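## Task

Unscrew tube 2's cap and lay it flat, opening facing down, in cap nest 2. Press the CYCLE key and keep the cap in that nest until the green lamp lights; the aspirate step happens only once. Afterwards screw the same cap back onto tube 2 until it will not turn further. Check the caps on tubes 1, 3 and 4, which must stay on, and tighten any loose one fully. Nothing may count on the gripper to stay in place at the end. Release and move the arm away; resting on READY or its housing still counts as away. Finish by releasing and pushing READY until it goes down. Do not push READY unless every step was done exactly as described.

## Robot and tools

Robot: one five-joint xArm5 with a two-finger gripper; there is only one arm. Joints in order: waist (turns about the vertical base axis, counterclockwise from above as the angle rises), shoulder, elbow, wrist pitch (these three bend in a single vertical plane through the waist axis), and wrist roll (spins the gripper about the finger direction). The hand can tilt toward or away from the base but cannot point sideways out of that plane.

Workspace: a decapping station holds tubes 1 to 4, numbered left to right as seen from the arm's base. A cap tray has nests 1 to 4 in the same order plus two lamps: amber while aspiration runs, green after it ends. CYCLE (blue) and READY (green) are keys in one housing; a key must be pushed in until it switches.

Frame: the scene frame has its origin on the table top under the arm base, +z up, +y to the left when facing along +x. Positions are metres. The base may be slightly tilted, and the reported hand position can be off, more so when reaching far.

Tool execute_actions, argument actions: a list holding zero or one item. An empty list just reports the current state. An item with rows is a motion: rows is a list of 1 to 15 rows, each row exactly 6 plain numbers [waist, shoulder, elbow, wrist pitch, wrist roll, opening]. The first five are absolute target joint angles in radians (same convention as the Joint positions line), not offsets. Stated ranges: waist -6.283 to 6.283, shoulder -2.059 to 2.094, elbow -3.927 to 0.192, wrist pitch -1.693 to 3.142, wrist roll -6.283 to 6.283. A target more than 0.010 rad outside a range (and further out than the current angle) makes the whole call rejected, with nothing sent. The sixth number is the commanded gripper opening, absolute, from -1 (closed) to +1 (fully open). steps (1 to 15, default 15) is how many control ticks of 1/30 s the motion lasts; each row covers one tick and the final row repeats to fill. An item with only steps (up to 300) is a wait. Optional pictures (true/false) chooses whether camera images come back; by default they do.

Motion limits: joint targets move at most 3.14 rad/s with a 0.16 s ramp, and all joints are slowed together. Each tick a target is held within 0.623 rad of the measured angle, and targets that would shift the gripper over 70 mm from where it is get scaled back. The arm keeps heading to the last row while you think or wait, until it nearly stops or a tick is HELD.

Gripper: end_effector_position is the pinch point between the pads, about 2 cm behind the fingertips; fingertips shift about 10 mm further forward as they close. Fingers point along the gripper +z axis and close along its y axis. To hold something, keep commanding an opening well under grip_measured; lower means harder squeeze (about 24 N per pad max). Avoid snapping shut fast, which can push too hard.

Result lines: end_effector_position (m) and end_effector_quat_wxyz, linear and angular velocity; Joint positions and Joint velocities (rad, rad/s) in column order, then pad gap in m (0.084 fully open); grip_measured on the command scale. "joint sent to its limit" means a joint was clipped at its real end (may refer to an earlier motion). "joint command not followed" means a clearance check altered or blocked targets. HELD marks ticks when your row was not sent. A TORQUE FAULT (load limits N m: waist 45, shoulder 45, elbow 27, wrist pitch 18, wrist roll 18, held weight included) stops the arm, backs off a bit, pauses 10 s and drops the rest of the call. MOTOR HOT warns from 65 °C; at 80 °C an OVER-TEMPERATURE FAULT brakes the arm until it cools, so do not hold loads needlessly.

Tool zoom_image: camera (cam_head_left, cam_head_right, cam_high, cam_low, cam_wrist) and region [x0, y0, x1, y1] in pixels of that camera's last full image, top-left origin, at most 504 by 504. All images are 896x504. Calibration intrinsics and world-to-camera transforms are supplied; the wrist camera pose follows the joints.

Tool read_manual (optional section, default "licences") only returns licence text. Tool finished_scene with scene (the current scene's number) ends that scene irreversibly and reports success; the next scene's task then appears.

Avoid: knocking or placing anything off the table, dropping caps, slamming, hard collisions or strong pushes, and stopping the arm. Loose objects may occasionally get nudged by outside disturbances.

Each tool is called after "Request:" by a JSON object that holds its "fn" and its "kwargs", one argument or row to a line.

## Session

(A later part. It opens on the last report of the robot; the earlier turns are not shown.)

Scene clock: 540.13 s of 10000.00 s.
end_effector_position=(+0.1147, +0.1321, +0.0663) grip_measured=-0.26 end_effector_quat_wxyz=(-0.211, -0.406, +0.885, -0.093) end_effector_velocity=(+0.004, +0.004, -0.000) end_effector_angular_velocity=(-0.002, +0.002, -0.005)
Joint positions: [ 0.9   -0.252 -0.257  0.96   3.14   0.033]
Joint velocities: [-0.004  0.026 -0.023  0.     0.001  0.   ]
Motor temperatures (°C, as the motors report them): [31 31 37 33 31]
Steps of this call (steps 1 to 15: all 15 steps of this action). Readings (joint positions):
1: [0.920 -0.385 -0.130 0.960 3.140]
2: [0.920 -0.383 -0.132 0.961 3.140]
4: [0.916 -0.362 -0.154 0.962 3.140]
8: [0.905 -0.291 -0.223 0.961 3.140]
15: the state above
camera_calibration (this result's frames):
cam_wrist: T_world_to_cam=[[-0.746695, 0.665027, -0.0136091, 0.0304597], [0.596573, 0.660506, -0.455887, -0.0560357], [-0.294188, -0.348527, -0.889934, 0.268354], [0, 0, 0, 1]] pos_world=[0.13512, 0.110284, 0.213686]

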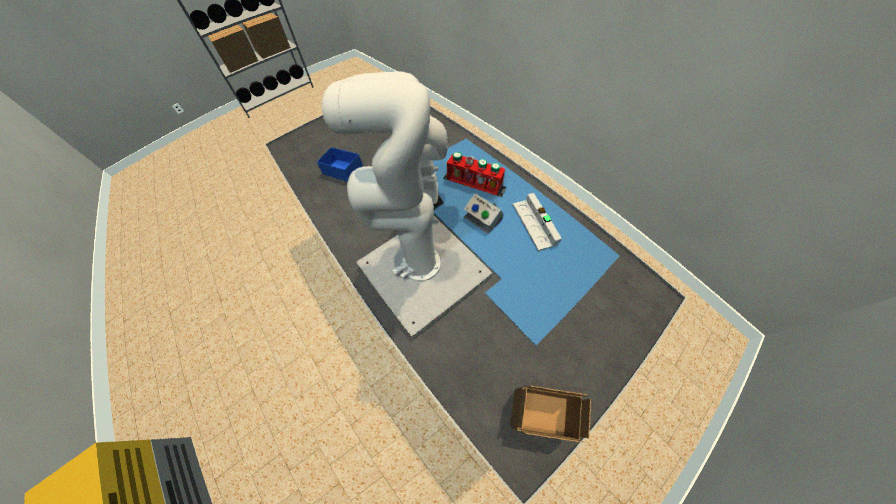

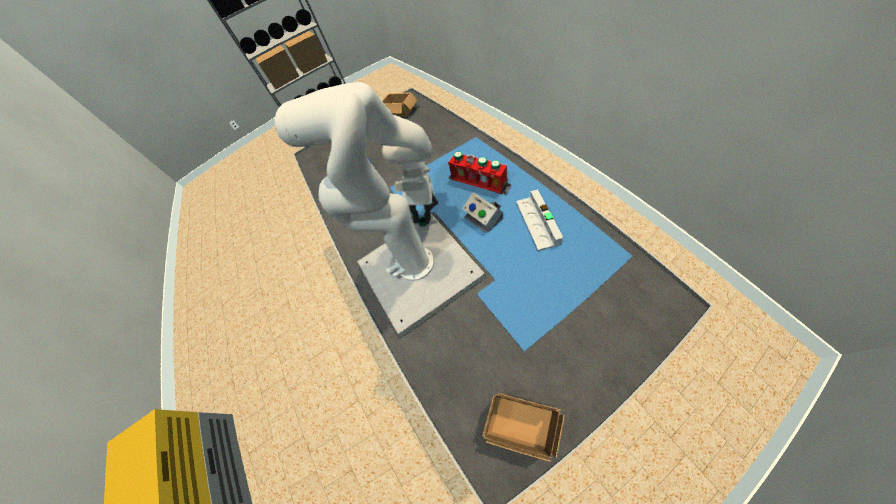

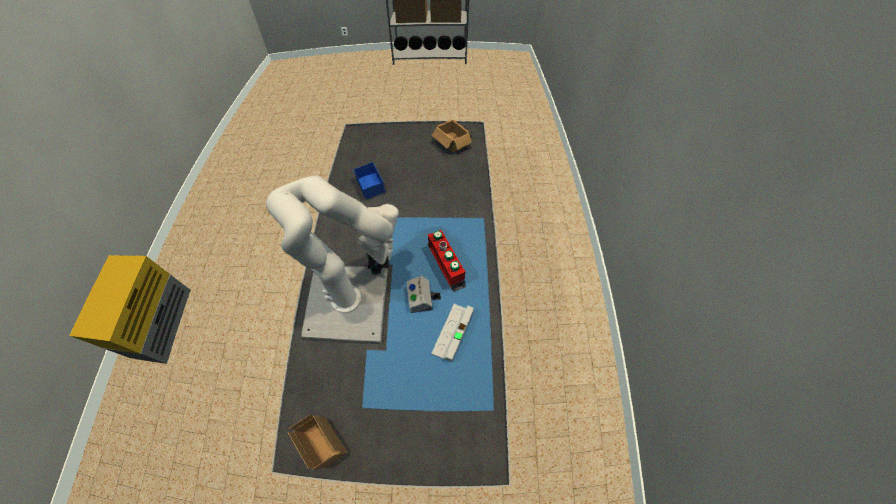

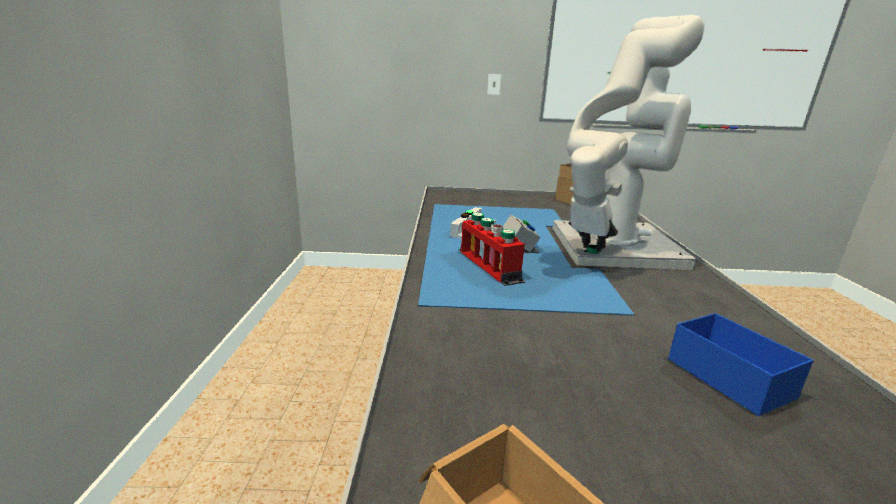

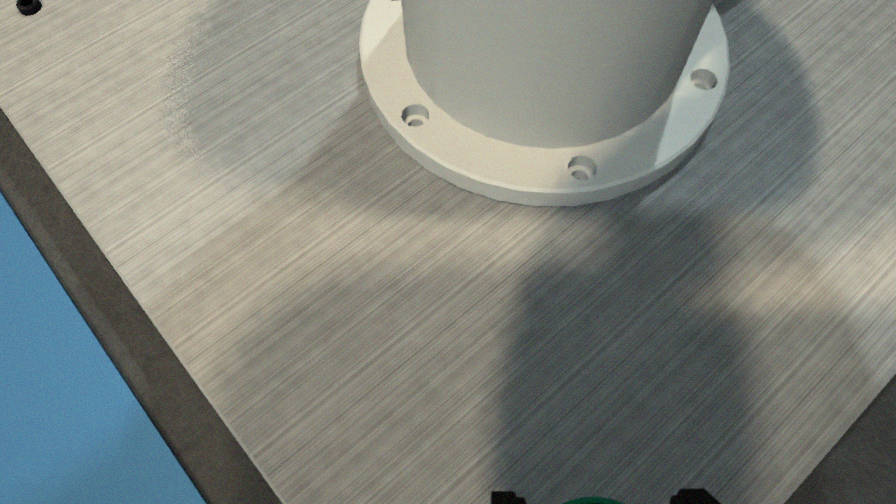

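Request:
{"fn": "execute_actions", "kwargs": {
  "actions": [
    {"rows":[[0.9,-0.25,-0.26,0.96,3.14,-0.7],[0.9,-0.3,-0.3,1.05,3.14,-0.7],[0.9,-0.3,-0.3,1.05,3.14,-0.7],[0.9,-0.3,-0.3,1.05,3.14,-0.7],[0.9,-0.3,-0.3,1.05,3.14,-0.7],[0.9,-0.3,-0.3,1.05,3.14,-0.7],[0.95,0.05,-0.7,1.1,3.14,-0.7]],"steps":15}
  ],
  "pictures": false
}}

Request:
{"fn": "execute_actions", "kwargs": {
  "actions": [
    {"rows":[[0.95,0.05,-0.7,1.1,3.14,-0.7],[0.95,0.05,-0.7,1.1,3.14,-0.7],[0.95,0.05,-0.7,1.1,3.14,-0.7],[0.95,0.05,-0.7,1.1,3.14,-0.7],[0.95,0.165,-0.59,0.875,3.14,-0.7]],"steps":15}
  ],
  "pictures": false
}}

Request:
{"fn": "execute_actions", "kwargs": {
  "actions": [
    {"rows":[[0.95,0.165,-0.59,0.875,3.14,-0.7],[0.95,0.165,-0.59,0.875,3.14,-0.7],[0.95,0.165,-0.59,0.875,3.14,-0.7],[0.95,0.165,-0.59,0.875,3.14,-0.4],[0.95,0.165,-0.59,0.875,3.14,-0.2],[0.95,0.165,-0.59,0.875,3.14,0],[0.95,0.165,-0.59,0.875,3.14,0.4],[0.95,0.165,-0.59,0.875,3.14,0.4],[0.95,0.165,-0.59,0.875,3.14,0.4],[0.95,-0.1,-0.45,0.7,3.14,0.4]],"steps":15}
  ],
  "pictures": false
}}

Request:
{"fn": "execute_actions", "kwargs": {
  "actions": [
    {"rows":[[0.95,-0.3,-0.2,0.5,3.14,0.4]],"steps":15}
  ]
}}

Scene clock: 557.93 s of 10000.00 s.
end_effector_position=(+0.1626, +0.1995, +0.0937) grip_measured=-0.26 end_effector_quat_wxyz=(-0.208, -0.420, +0.878, -0.095) end_effector_velocity=(+0.175, +0.276, +0.007) end_effector_angular_velocity=(-0.014, +0.015, +0.149)
Joint positions: [ 0.932 -0.074 -0.556  1.076  3.14   0.033]
Joint velocities: [ 0.149  1.017 -1.18   0.184 -0.001 -0.   ]
Motor temperatures (°C, as the motors report them): [31 31 37 33 31]
Steps of this call (steps 1 to 15: the robot went on to your last target; steps 16 to 519: nothing new was sent; steps 520 to 534: all 15 steps of this action). Readings (joint positions):
520: [0.900 -0.250 -0.260 0.960 3.140]
521: [0.900 -0.250 -0.260 0.960 3.140]
523: [0.900 -0.257 -0.265 0.976 3.140]
527: [0.900 -0.288 -0.297 1.031 3.140]
534: the state above

Scene clock: 558.43 s of 10000.00 s.
end_effector_position=(+0.1659, +0.2119, +0.0318) grip_measured=-0.26 end_effector_quat_wxyz=(-0.212, -0.427, +0.873, -0.099) end_effector_velocity=(+0.006, +0.009, -0.022) end_effector_angular_velocity=(+0.059, -0.047, +0.000)
Joint positions: [ 0.95   0.159 -0.592  0.891  3.14   0.033]
Joint velocities: [ 0.002  0.04   0.03  -0.146  0.001  0.001]
Motor temperatures (°C, as the motors report them): [31 31 37 33 31]
Steps of this call (steps 1 to 15: all 15 steps of this action). Readings (joint positions):
1: [0.937 -0.041 -0.593 1.082 3.140]
2: [0.941 -0.013 -0.626 1.087 3.140]
4: [0.946 0.023 -0.668 1.094 3.140]
8: [0.949 0.065 -0.674 1.052 3.140]
15: the state above

Scene clock: 558.93 s of 10000.00 s.
end_effector_position=(+0.1787, +0.2281, +0.0495) grip_measured=+0.39 end_effector_quat_wxyz=(-0.143, -0.434, +0.887, -0.066) end_effector_velocity=(+0.142, +0.179, +0.255) end_effector_angular_velocity=(+1.268, -0.993, -0.012)
Joint positions: [ 0.95   0.034 -0.519  0.786  3.14   0.06 ]
Joint velocities: [ 0.    -1.413  0.659 -0.857  0.001  0.003]
Motor temperatures (°C, as the motors report them): [31 31 37 33 31]
Steps of this call (steps 1 to 15: all 15 steps of this action). Readings (joint positions):
1: [0.950 0.160 -0.592 0.887 3.140]
2: [0.950 0.161 -0.591 0.884 3.140]
4: [0.950 0.162 -0.590 0.880 3.140]
8: [0.950 0.164 -0.591 0.874 3.140]
15: the state above

Scene clock: 559.43 s of 10000.00 s.
end_effector_position=(+0.1705, +0.2175, +0.0695) grip_measured=+0.39 end_effector_quat_wxyz=(-0.009, -0.439, +0.899, -0.000) end_effector_velocity=(-0.002, -0.002, -0.000) end_effector_angular_velocity=(+0.020, -0.016, -0.001)
Joint positions: [ 0.95  -0.297 -0.204  0.502  3.14   0.061]
Joint velocities: [ 0.001 -0.026  0.032 -0.03   0.002 -0.   ]
Motor temperatures (°C, as the motors report them): [31 31 37 33 31]
Steps of this call (steps 1 to 15: all 15 steps of this action). Readings (joint positions):
1: [0.950 -0.010 -0.499 0.760 3.140]
2: [0.950 -0.048 -0.480 0.735 3.140]
4: [0.950 -0.128 -0.416 0.668 3.140]
8: [0.950 -0.259 -0.249 0.544 3.140]
15: the state above
camera_calibration (this result's frames):
cam_wrist: T_world_to_cam=[[-0.774264, 0.632843, -0.00495203, 0.0265451], [0.632749, 0.773955, -0.0249399, -0.205053], [-0.0119504, -0.0224434, -0.999677, 0.205887], [0, 0, 0, 1]] pos_world=[0.152761, 0.146524, 0.200838]

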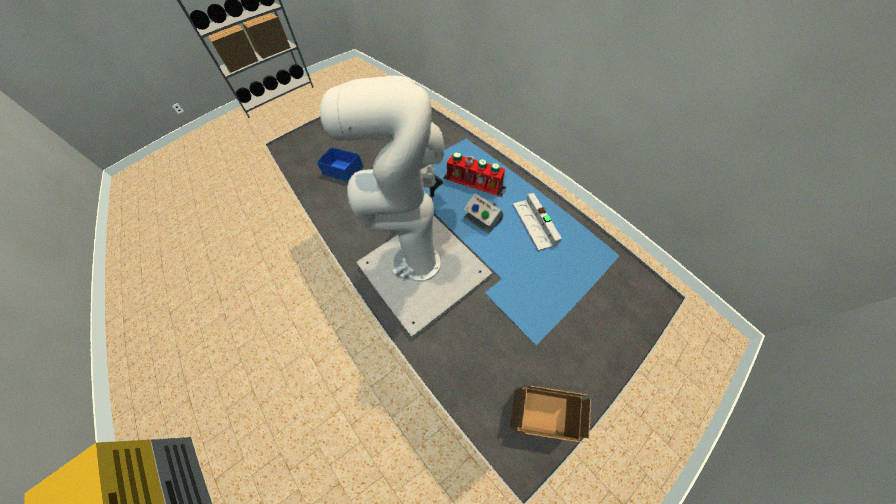

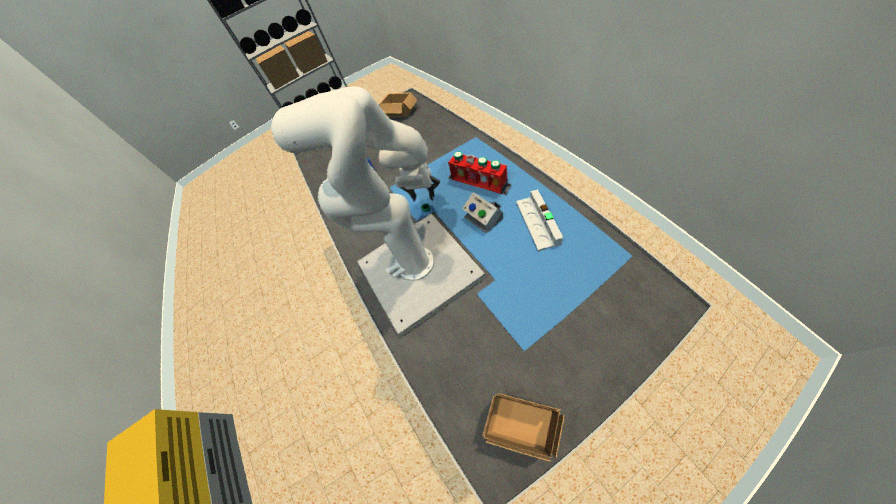

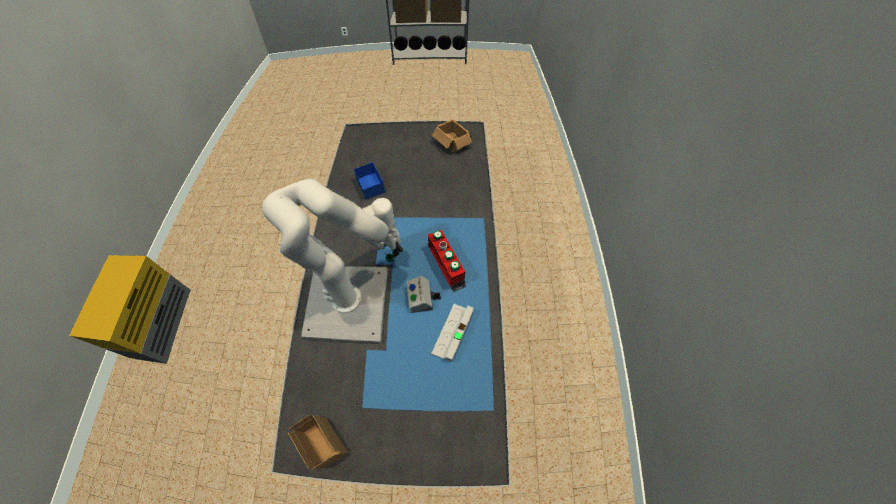

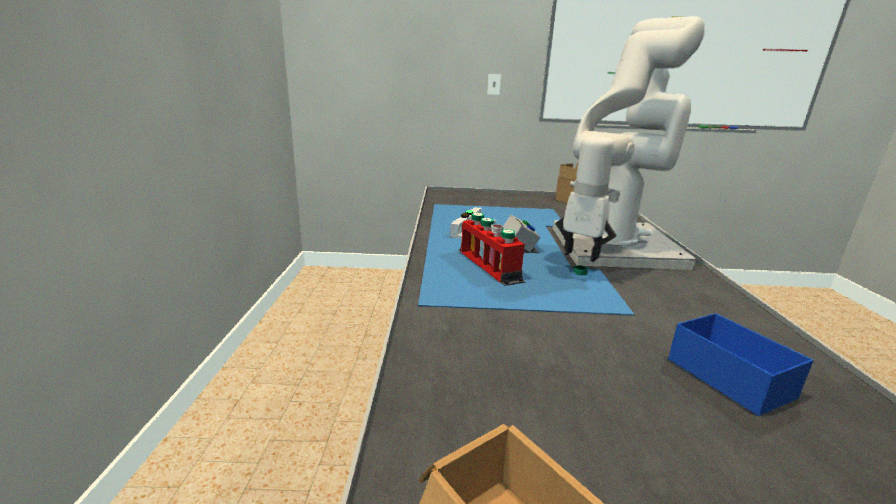

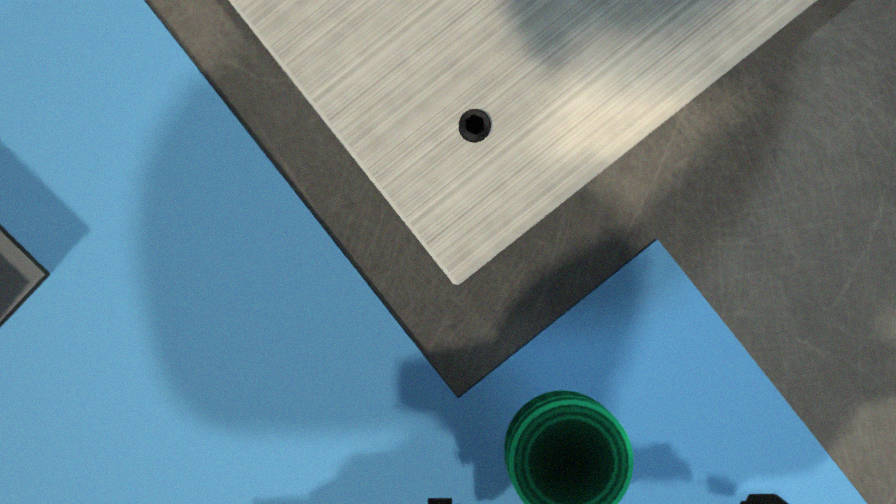

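Request:
{"fn": "execute_actions", "kwargs": {
  "actions": []
}}

Scene clock: 571.47 s of 10000.00 s.
end_effector_position=(+0.1702, +0.2170, +0.0694) grip_measured=+0.39 end_effector_quat_wxyz=(-0.008, -0.439, +0.899, +0.000) end_effector_velocity=(-0.000, -0.000, -0.000) end_effector_angular_velocity=(-0.001, +0.001, -0.001)
Joint positions: [ 0.95  -0.3   -0.2    0.5    3.14   0.061]
Joint velocities: [-0.001  0.001 -0.     0.001  0.001  0.   ]
Motor temperatures (°C, as the motors report them): [31 31 37 33 31]
Steps of this call (steps 1 to 15: the robot went on to your last target; steps 16 to 361: nothing new was sent). Readings (joint positions):
1: [0.950 -0.297 -0.203 0.502 3.140]
2: [0.950 -0.298 -0.202 0.501 3.140]
4: [0.950 -0.299 -0.201 0.501 3.140]
8: [0.950 -0.299 -0.200 0.500 3.140]
361: the state above
The arm was judged still, so your last target was given up. Only a new action makes it travel on or press farther. Fingers that are still opening or closing keep moving.
camera_calibration (this result's frames):
cam_wrist: T_world_to_cam=[[-0.774259, 0.63285, -0.00490785, 0.0265462], [0.632779, 0.773995, -0.0228531, -0.204644], [-0.0106639, -0.0207998, -0.999727, 0.205269], [0, 0, 0, 1]] pos_world=[0.152237, 0.145864, 0.200666]

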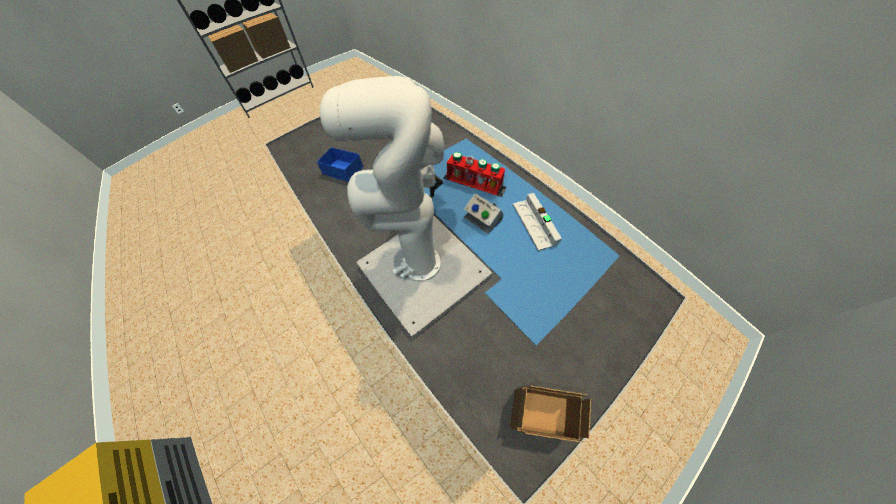

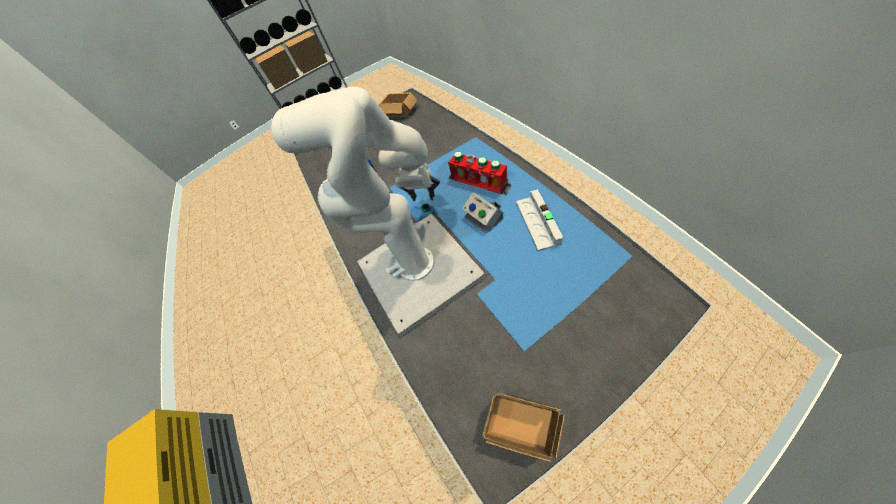

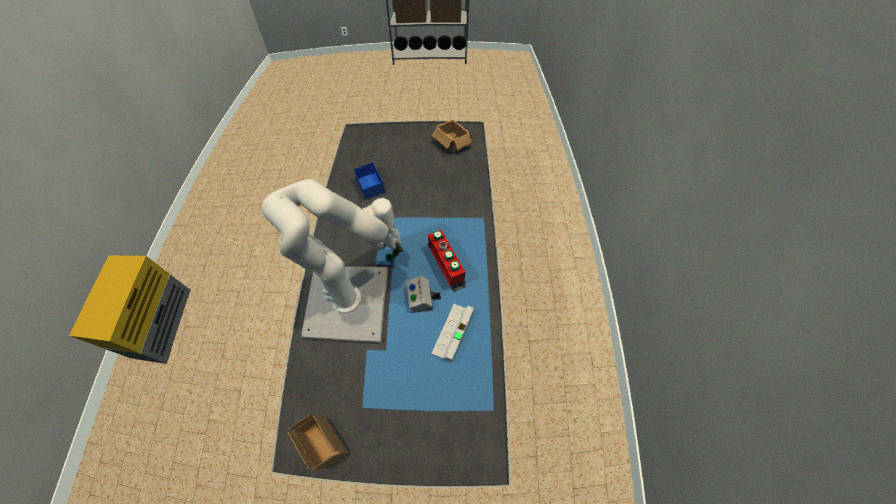

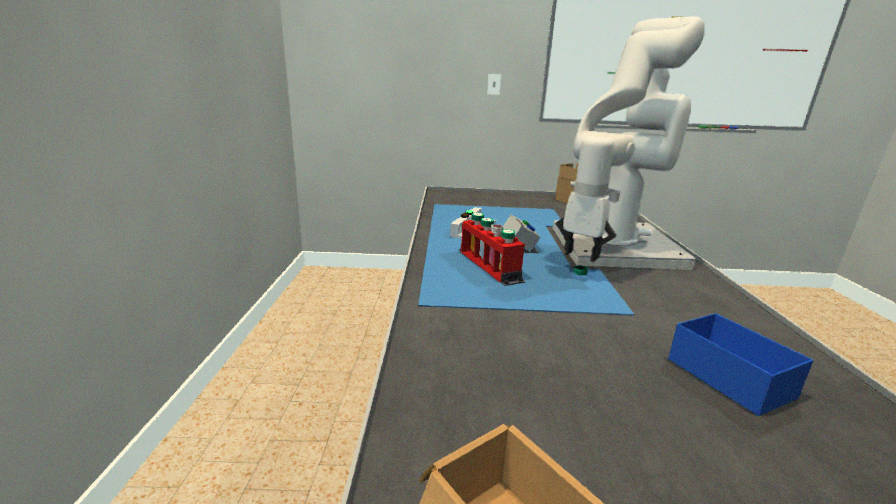

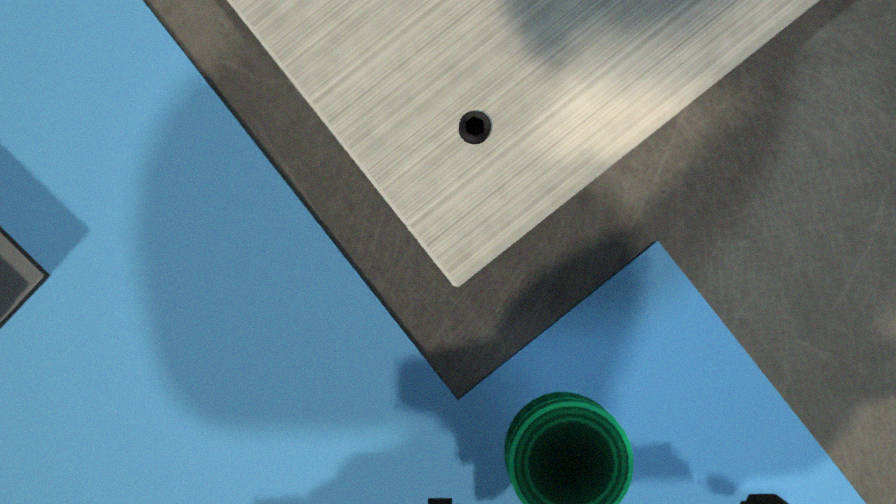

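Request:
{"fn": "execute_actions", "kwargs": {
  "actions": [
    {"rows":[[0.955,-0.2,-0.16,0.36,3.14,0.4],[0.955,-0.15,-0.135,0.283,3.14,0.4],[0.955,-0.15,-0.135,0.283,3.14,0.4],[0.955,-0.15,-0.135,0.283,3.14,0.4],[0.955,-0.15,-0.135,0.283,3.14,0.4],[0.955,-0.15,-0.135,0.283,3.14,0.1],[0.955,-0.15,-0.135,0.283,3.14,-0.1],[0.955,-0.15,-0.135,0.283,3.14,-0.25],[0.955,-0.15,-0.135,0.283,3.14,-0.4],[0.955,-0.15,-0.135,0.283,3.14,-0.6]]}
  ],
  "pictures": false
}}

Request:
{"fn": "execute_actions", "kwargs": {
  "actions": [
    {"rows":[[0.955,-0.15,-0.17,0.32,3.14,-0.6],[0.955,-0.12,-0.22,0.34,3.14,-0.6],[0.955,-0.08,-0.28,0.36,3.14,-0.6],[0.955,-0.04,-0.33,0.37,3.14,-0.6],[0.955,0,-0.38,0.38,3.14,-0.6],[0.955,0.04,-0.42,0.38,3.14,-0.6],[0.955,0.07,-0.425,0.355,3.14,-0.6],[0.955,0.084,-0.423,0.339,3.14,-0.6],[0.955,0.084,-0.423,0.339,3.14,-0.6],[0.955,0.084,-0.423,0.339,3.14,-0.6],[0.955,0.084,-0.423,0.339,3.14,-0.6],[0.955,0.084,-0.423,0.339,3.14,0.4]]}
  ],
  "pictures": false
}}

Request:
{"fn": "execute_actions", "kwargs": {
  "actions": [
    {"rows":[[0.955,0.05,-0.4,0.25,3.14,0.4],[0.955,0.05,-0.32,0.0,3.14,0.4],[0.955,0.1,-0.22,-0.3,3.14,0.4],[0.955,0.16,-0.13,-0.53,3.14,0.4]]}
  ]
}}

Scene clock: 596.07 s of 10000.00 s.
end_effector_position=(+0.1577, +0.2035, +0.0286) grip_measured=-0.25 end_effector_quat_wxyz=(-0.007, -0.441, +0.898, +0.000) end_effector_velocity=(+0.001, +0.001, -0.003) end_effector_angular_velocity=(+0.010, -0.008, -0.000)
Joint positions: [ 0.955 -0.153 -0.135  0.287  3.14   0.033]
Joint velocities: [ 0.     0.017  0.005 -0.036  0.    -0.   ]
Motor temperatures (°C, as the motors report them): [31 31 37 33 31]
Steps of this call (steps 1 to 723: nothing new was sent; steps 724 to 738: all 15 steps of this action). Readings (joint positions):
724: [0.950 -0.300 -0.200 0.500 3.140]
725: [0.950 -0.298 -0.199 0.496 3.140]
727: [0.951 -0.272 -0.190 0.455 3.140]
731: [0.954 -0.178 -0.146 0.330 3.140]
738: the state above

Scene clock: 596.57 s of 10000.00 s.
end_effector_position=(+0.2063, +0.2664, +0.0269) grip_measured=+0.17 end_effector_quat_wxyz=(-0.009, -0.441, +0.898, -0.000) end_effector_velocity=(+0.015, +0.018, -0.016) end_effector_angular_velocity=(-0.002, +0.002, -0.001)
Joint positions: [ 0.955  0.074 -0.414  0.342  3.14   0.051]
Joint velocities: [-0.001  0.122 -0.089 -0.03  -0.     0.191]
Motor temperatures (°C, as the motors report them): [31 31 37 33 31]
Steps of this call (steps 1 to 15: all 15 steps of this action). Readings (joint positions):
1: [0.955 -0.152 -0.135 0.286 3.140]
2: [0.955 -0.152 -0.137 0.288 3.140]
4: [0.955 -0.144 -0.161 0.304 3.140]
8: [0.955 -0.061 -0.293 0.349 3.140]
15: the state above

Scene clock: 597.07 s of 10000.00 s.
end_effector_position=(+0.2124, +0.2742, +0.0314) grip_measured=+0.39 end_effector_quat_wxyz=(+0.192, -0.430, +0.877, +0.098) end_effector_velocity=(+0.041, +0.053, +0.085) end_effector_angular_velocity=(+0.490, -0.379, -0.005)
Joint positions: [ 0.955  0.155 -0.14  -0.463  3.14   0.061]
Joint velocities: [ 0.     0.08   0.141 -0.84   0.001  0.   ]
Motor temperatures (°C, as the motors report them): [31 31 37 33 31]
Steps of this call (steps 1 to 15: all 15 steps of this action). Readings (joint positions):
1: [0.955 0.077 -0.416 0.341 3.140]
2: [0.955 0.078 -0.417 0.337 3.140]
4: [0.955 0.073 -0.409 0.295 3.140]
8: [0.955 0.081 -0.317 0.020 3.140]
15: the state above
camera_calibration (this result's frames):
cam_wrist: T_world_to_cam=[[-0.775412, 0.631431, 0.00548586, 0.023196], [0.576872, 0.704825, 0.412846, -0.259338], [0.256817, 0.32329, -0.910785, 0.0148977], [0, 0, 0, 1]] pos_world=[0.163765, 0.163325, 0.120508]

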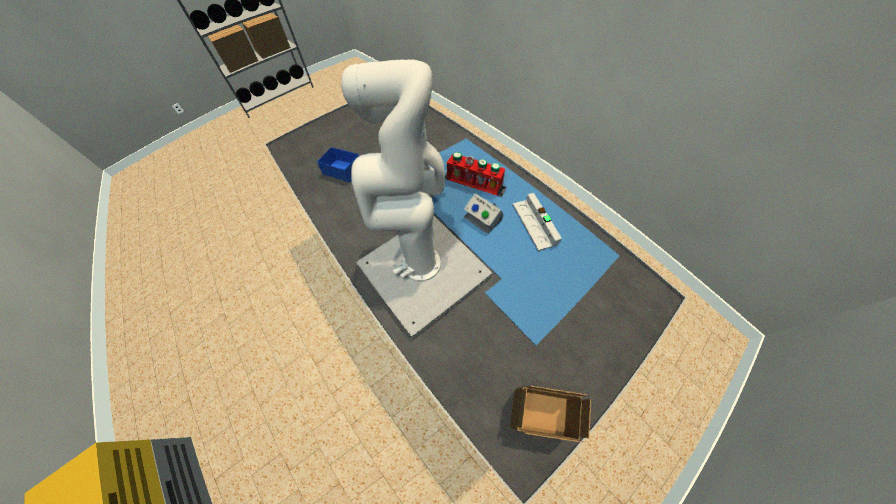

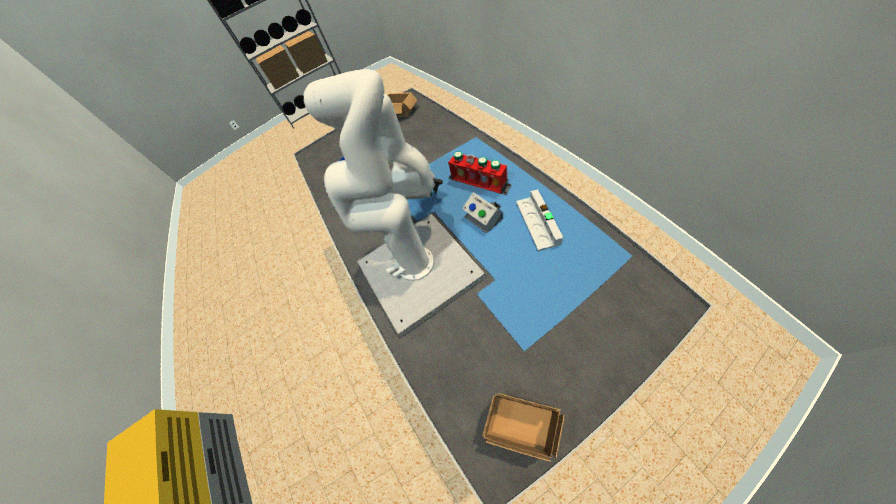

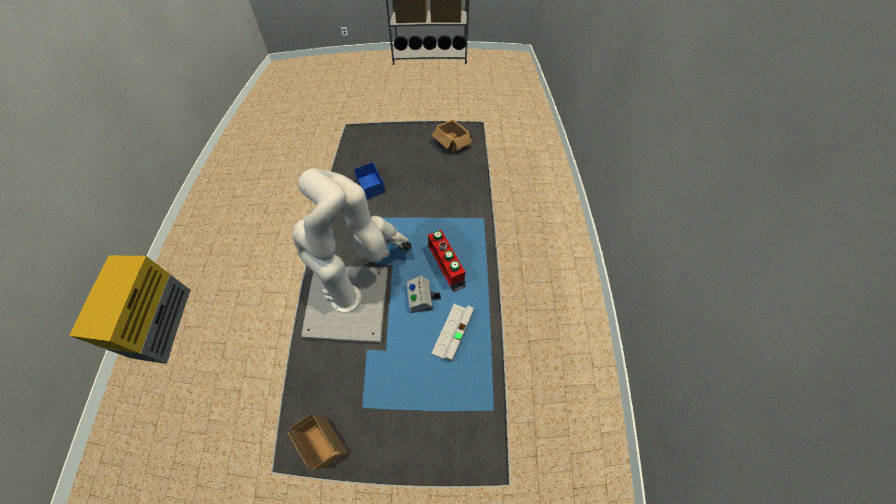

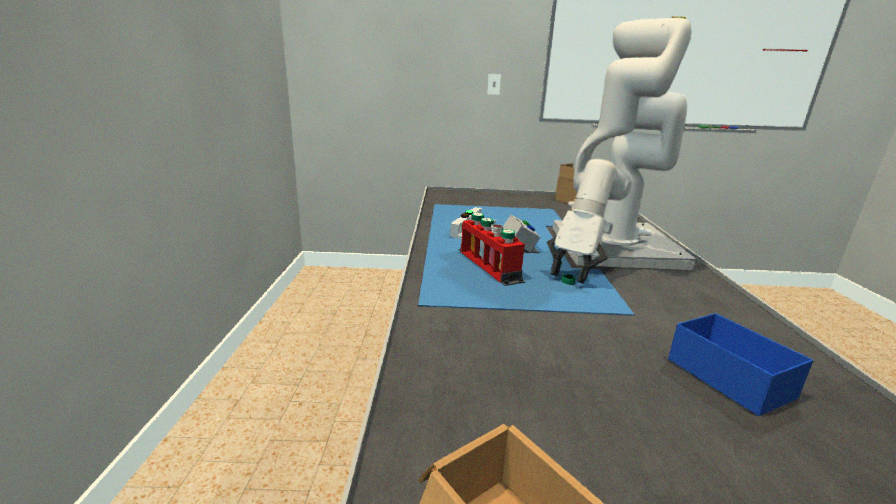

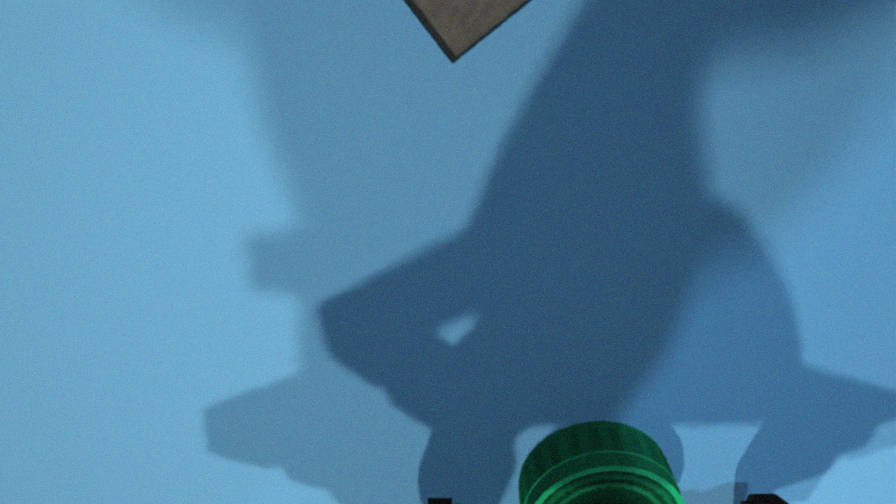

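Go to pose, close, then the lift/rotate.

Request:
{"fn": "execute_actions", "kwargs": {
  "actions": [
    {"rows":[[0.955,0.2,-0.09,-0.61,3.14,0.4],[0.955,0.216,-0.087,-0.629,3.14,0.4],[0.955,0.216,-0.087,-0.629,3.14,0.4],[0.955,0.216,-0.087,-0.629,3.14,0.4],[0.955,0.216,-0.087,-0.629,3.14,0.4],[0.955,0.216,-0.087,-0.629,3.14,0.4],[0.955,0.216,-0.087,-0.629,3.14,0.1],[0.955,0.216,-0.087,-0.629,3.14,-0.1],[0.955,0.216,-0.087,-0.629,3.14,-0.25],[0.955,0.216,-0.087,-0.629,3.14,-0.4],[0.955,0.216,-0.087,-0.629,3.14,-0.55],[0.955,0.216,-0.087,-0.629,3.14,-0.7]]}
  ],
  "pictures": false
}}

Request:
{"fn": "execute_actions", "kwargs": {
  "actions": [
    {"rows":[[0.955,0.1,-0.2,-0.4,3.14,-0.7],[0.955,0,-0.3,-0.2,3.14,-0.7],[0.955,-0.1,-0.4,0.1,3.14,-0.7],[0.955,-0.15,-0.5,0.4,3.14,-0.7],[0.955,-0.15,-0.6,0.7,3.14,-0.7],[0.955,-0.05,-0.75,1.1,3.14,-0.7],[0.95,0.1,-1.0,1.7,3.14,-0.7]]}
  ]
}}

Scene clock: 603.63 s of 10000.00 s.
end_effector_position=(+0.2043, +0.2638, +0.0287) grip_measured=-0.26 end_effector_quat_wxyz=(+0.215, -0.427, +0.872, +0.109) end_effector_velocity=(-0.001, -0.001, -0.000) end_effector_angular_velocity=(+0.002, -0.002, +0.001)
Joint positions: [ 0.955  0.215 -0.088 -0.628  3.14   0.033]
Joint velocities: [ 0.001  0.004  0.005 -0.011 -0.     0.   ]
Motor temperatures (°C, as the motors report them): [31 31 36 33 31]
Steps of this call (steps 1 to 30: the robot went on to your last target; steps 31 to 182: nothing new was sent; steps 183 to 197: all 15 steps of this action). Readings (joint positions):
183: [0.955 0.160 -0.130 -0.530 3.140]
184: [0.955 0.161 -0.129 -0.534 3.140]
186: [0.955 0.176 -0.117 -0.564 3.140]
190: [0.955 0.209 -0.091 -0.614 3.140]
197: the state above

Scene clock: 604.13 s of 10000.00 s.
end_effector_position=(+0.2840, +0.3646, +0.0924) grip_measured=-0.26 end_effector_quat_wxyz=(+0.231, -0.424, +0.868, +0.116) end_effector_velocity=(+0.191, +0.238, +0.188) end_effector_angular_velocity=(+0.026, -0.020, -0.007)
Joint positions: [ 0.953  0.116 -0.436 -0.217  3.14   0.033]
Joint velocities: [-0.006 -0.03  -0.983  0.98   0.    -0.   ]
Motor temperatures (°C, as the motors report them): [31 31 36 33 31]
Steps of this call (steps 1 to 15: all 15 steps of this action). Readings (joint positions):
1: [0.955 0.215 -0.088 -0.628 3.140]
2: [0.955 0.214 -0.089 -0.626 3.140]
4: [0.955 0.197 -0.104 -0.585 3.140]
8: [0.955 0.122 -0.211 -0.439 3.140]
15: the state above
camera_calibration (this result's frames):
cam_wrist: T_world_to_cam=[[-0.774379, 0.632676, 0.00758103, 0.0203061], [0.553871, 0.672033, 0.491526, -0.37828], [0.305882, 0.384827, -0.87083, -0.0171928], [0, 0, 0, 1]] pos_world=[0.230502, 0.247986, 0.170808]

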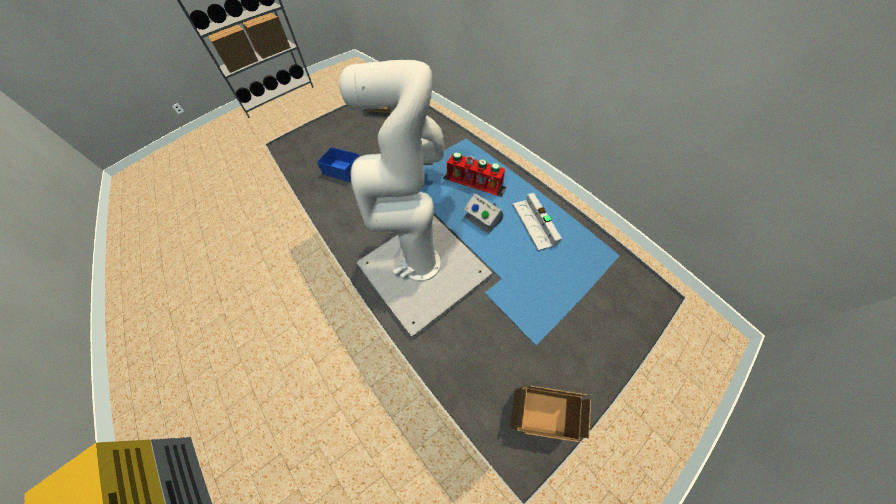

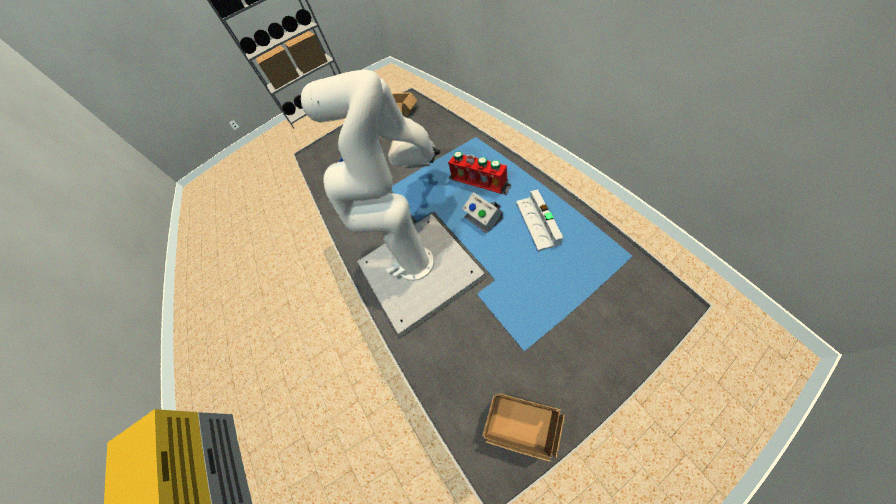

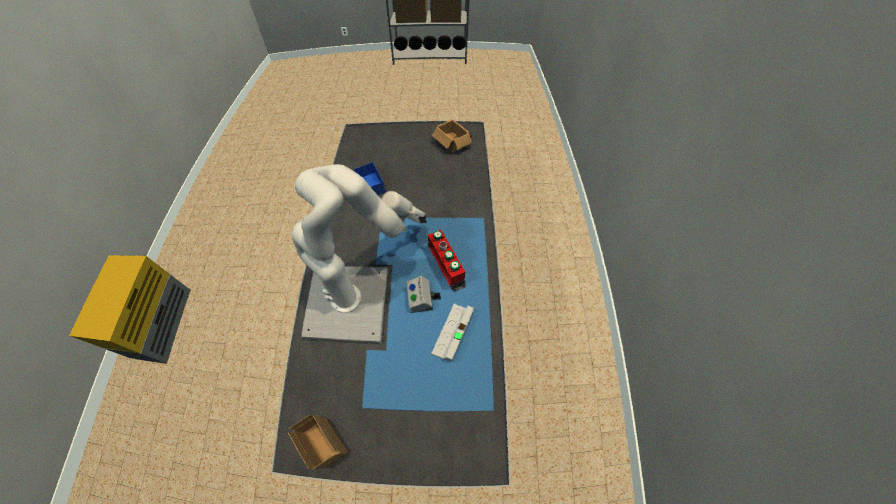

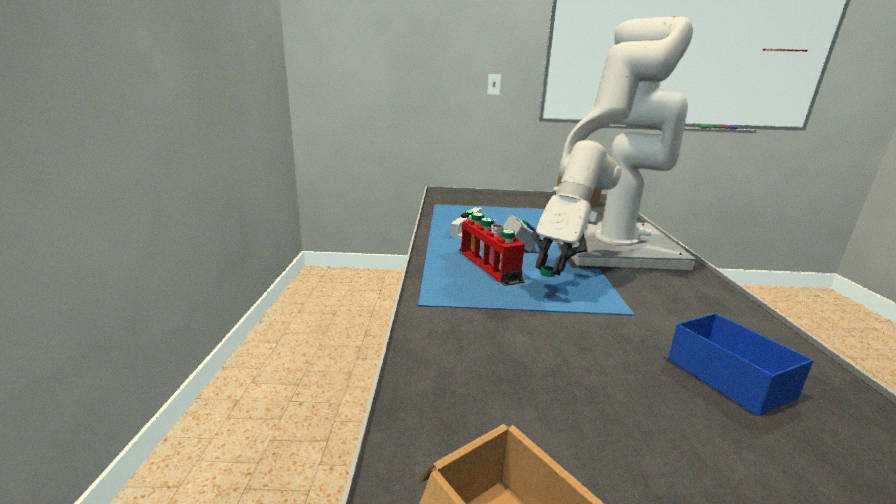

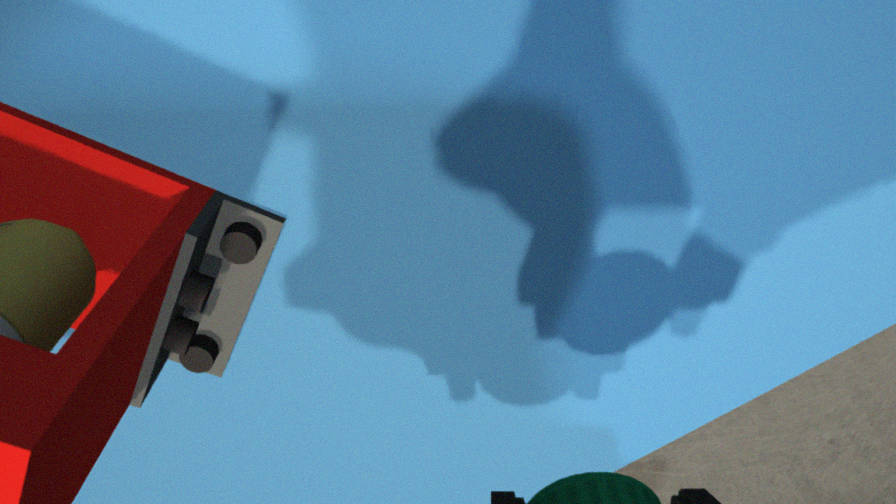

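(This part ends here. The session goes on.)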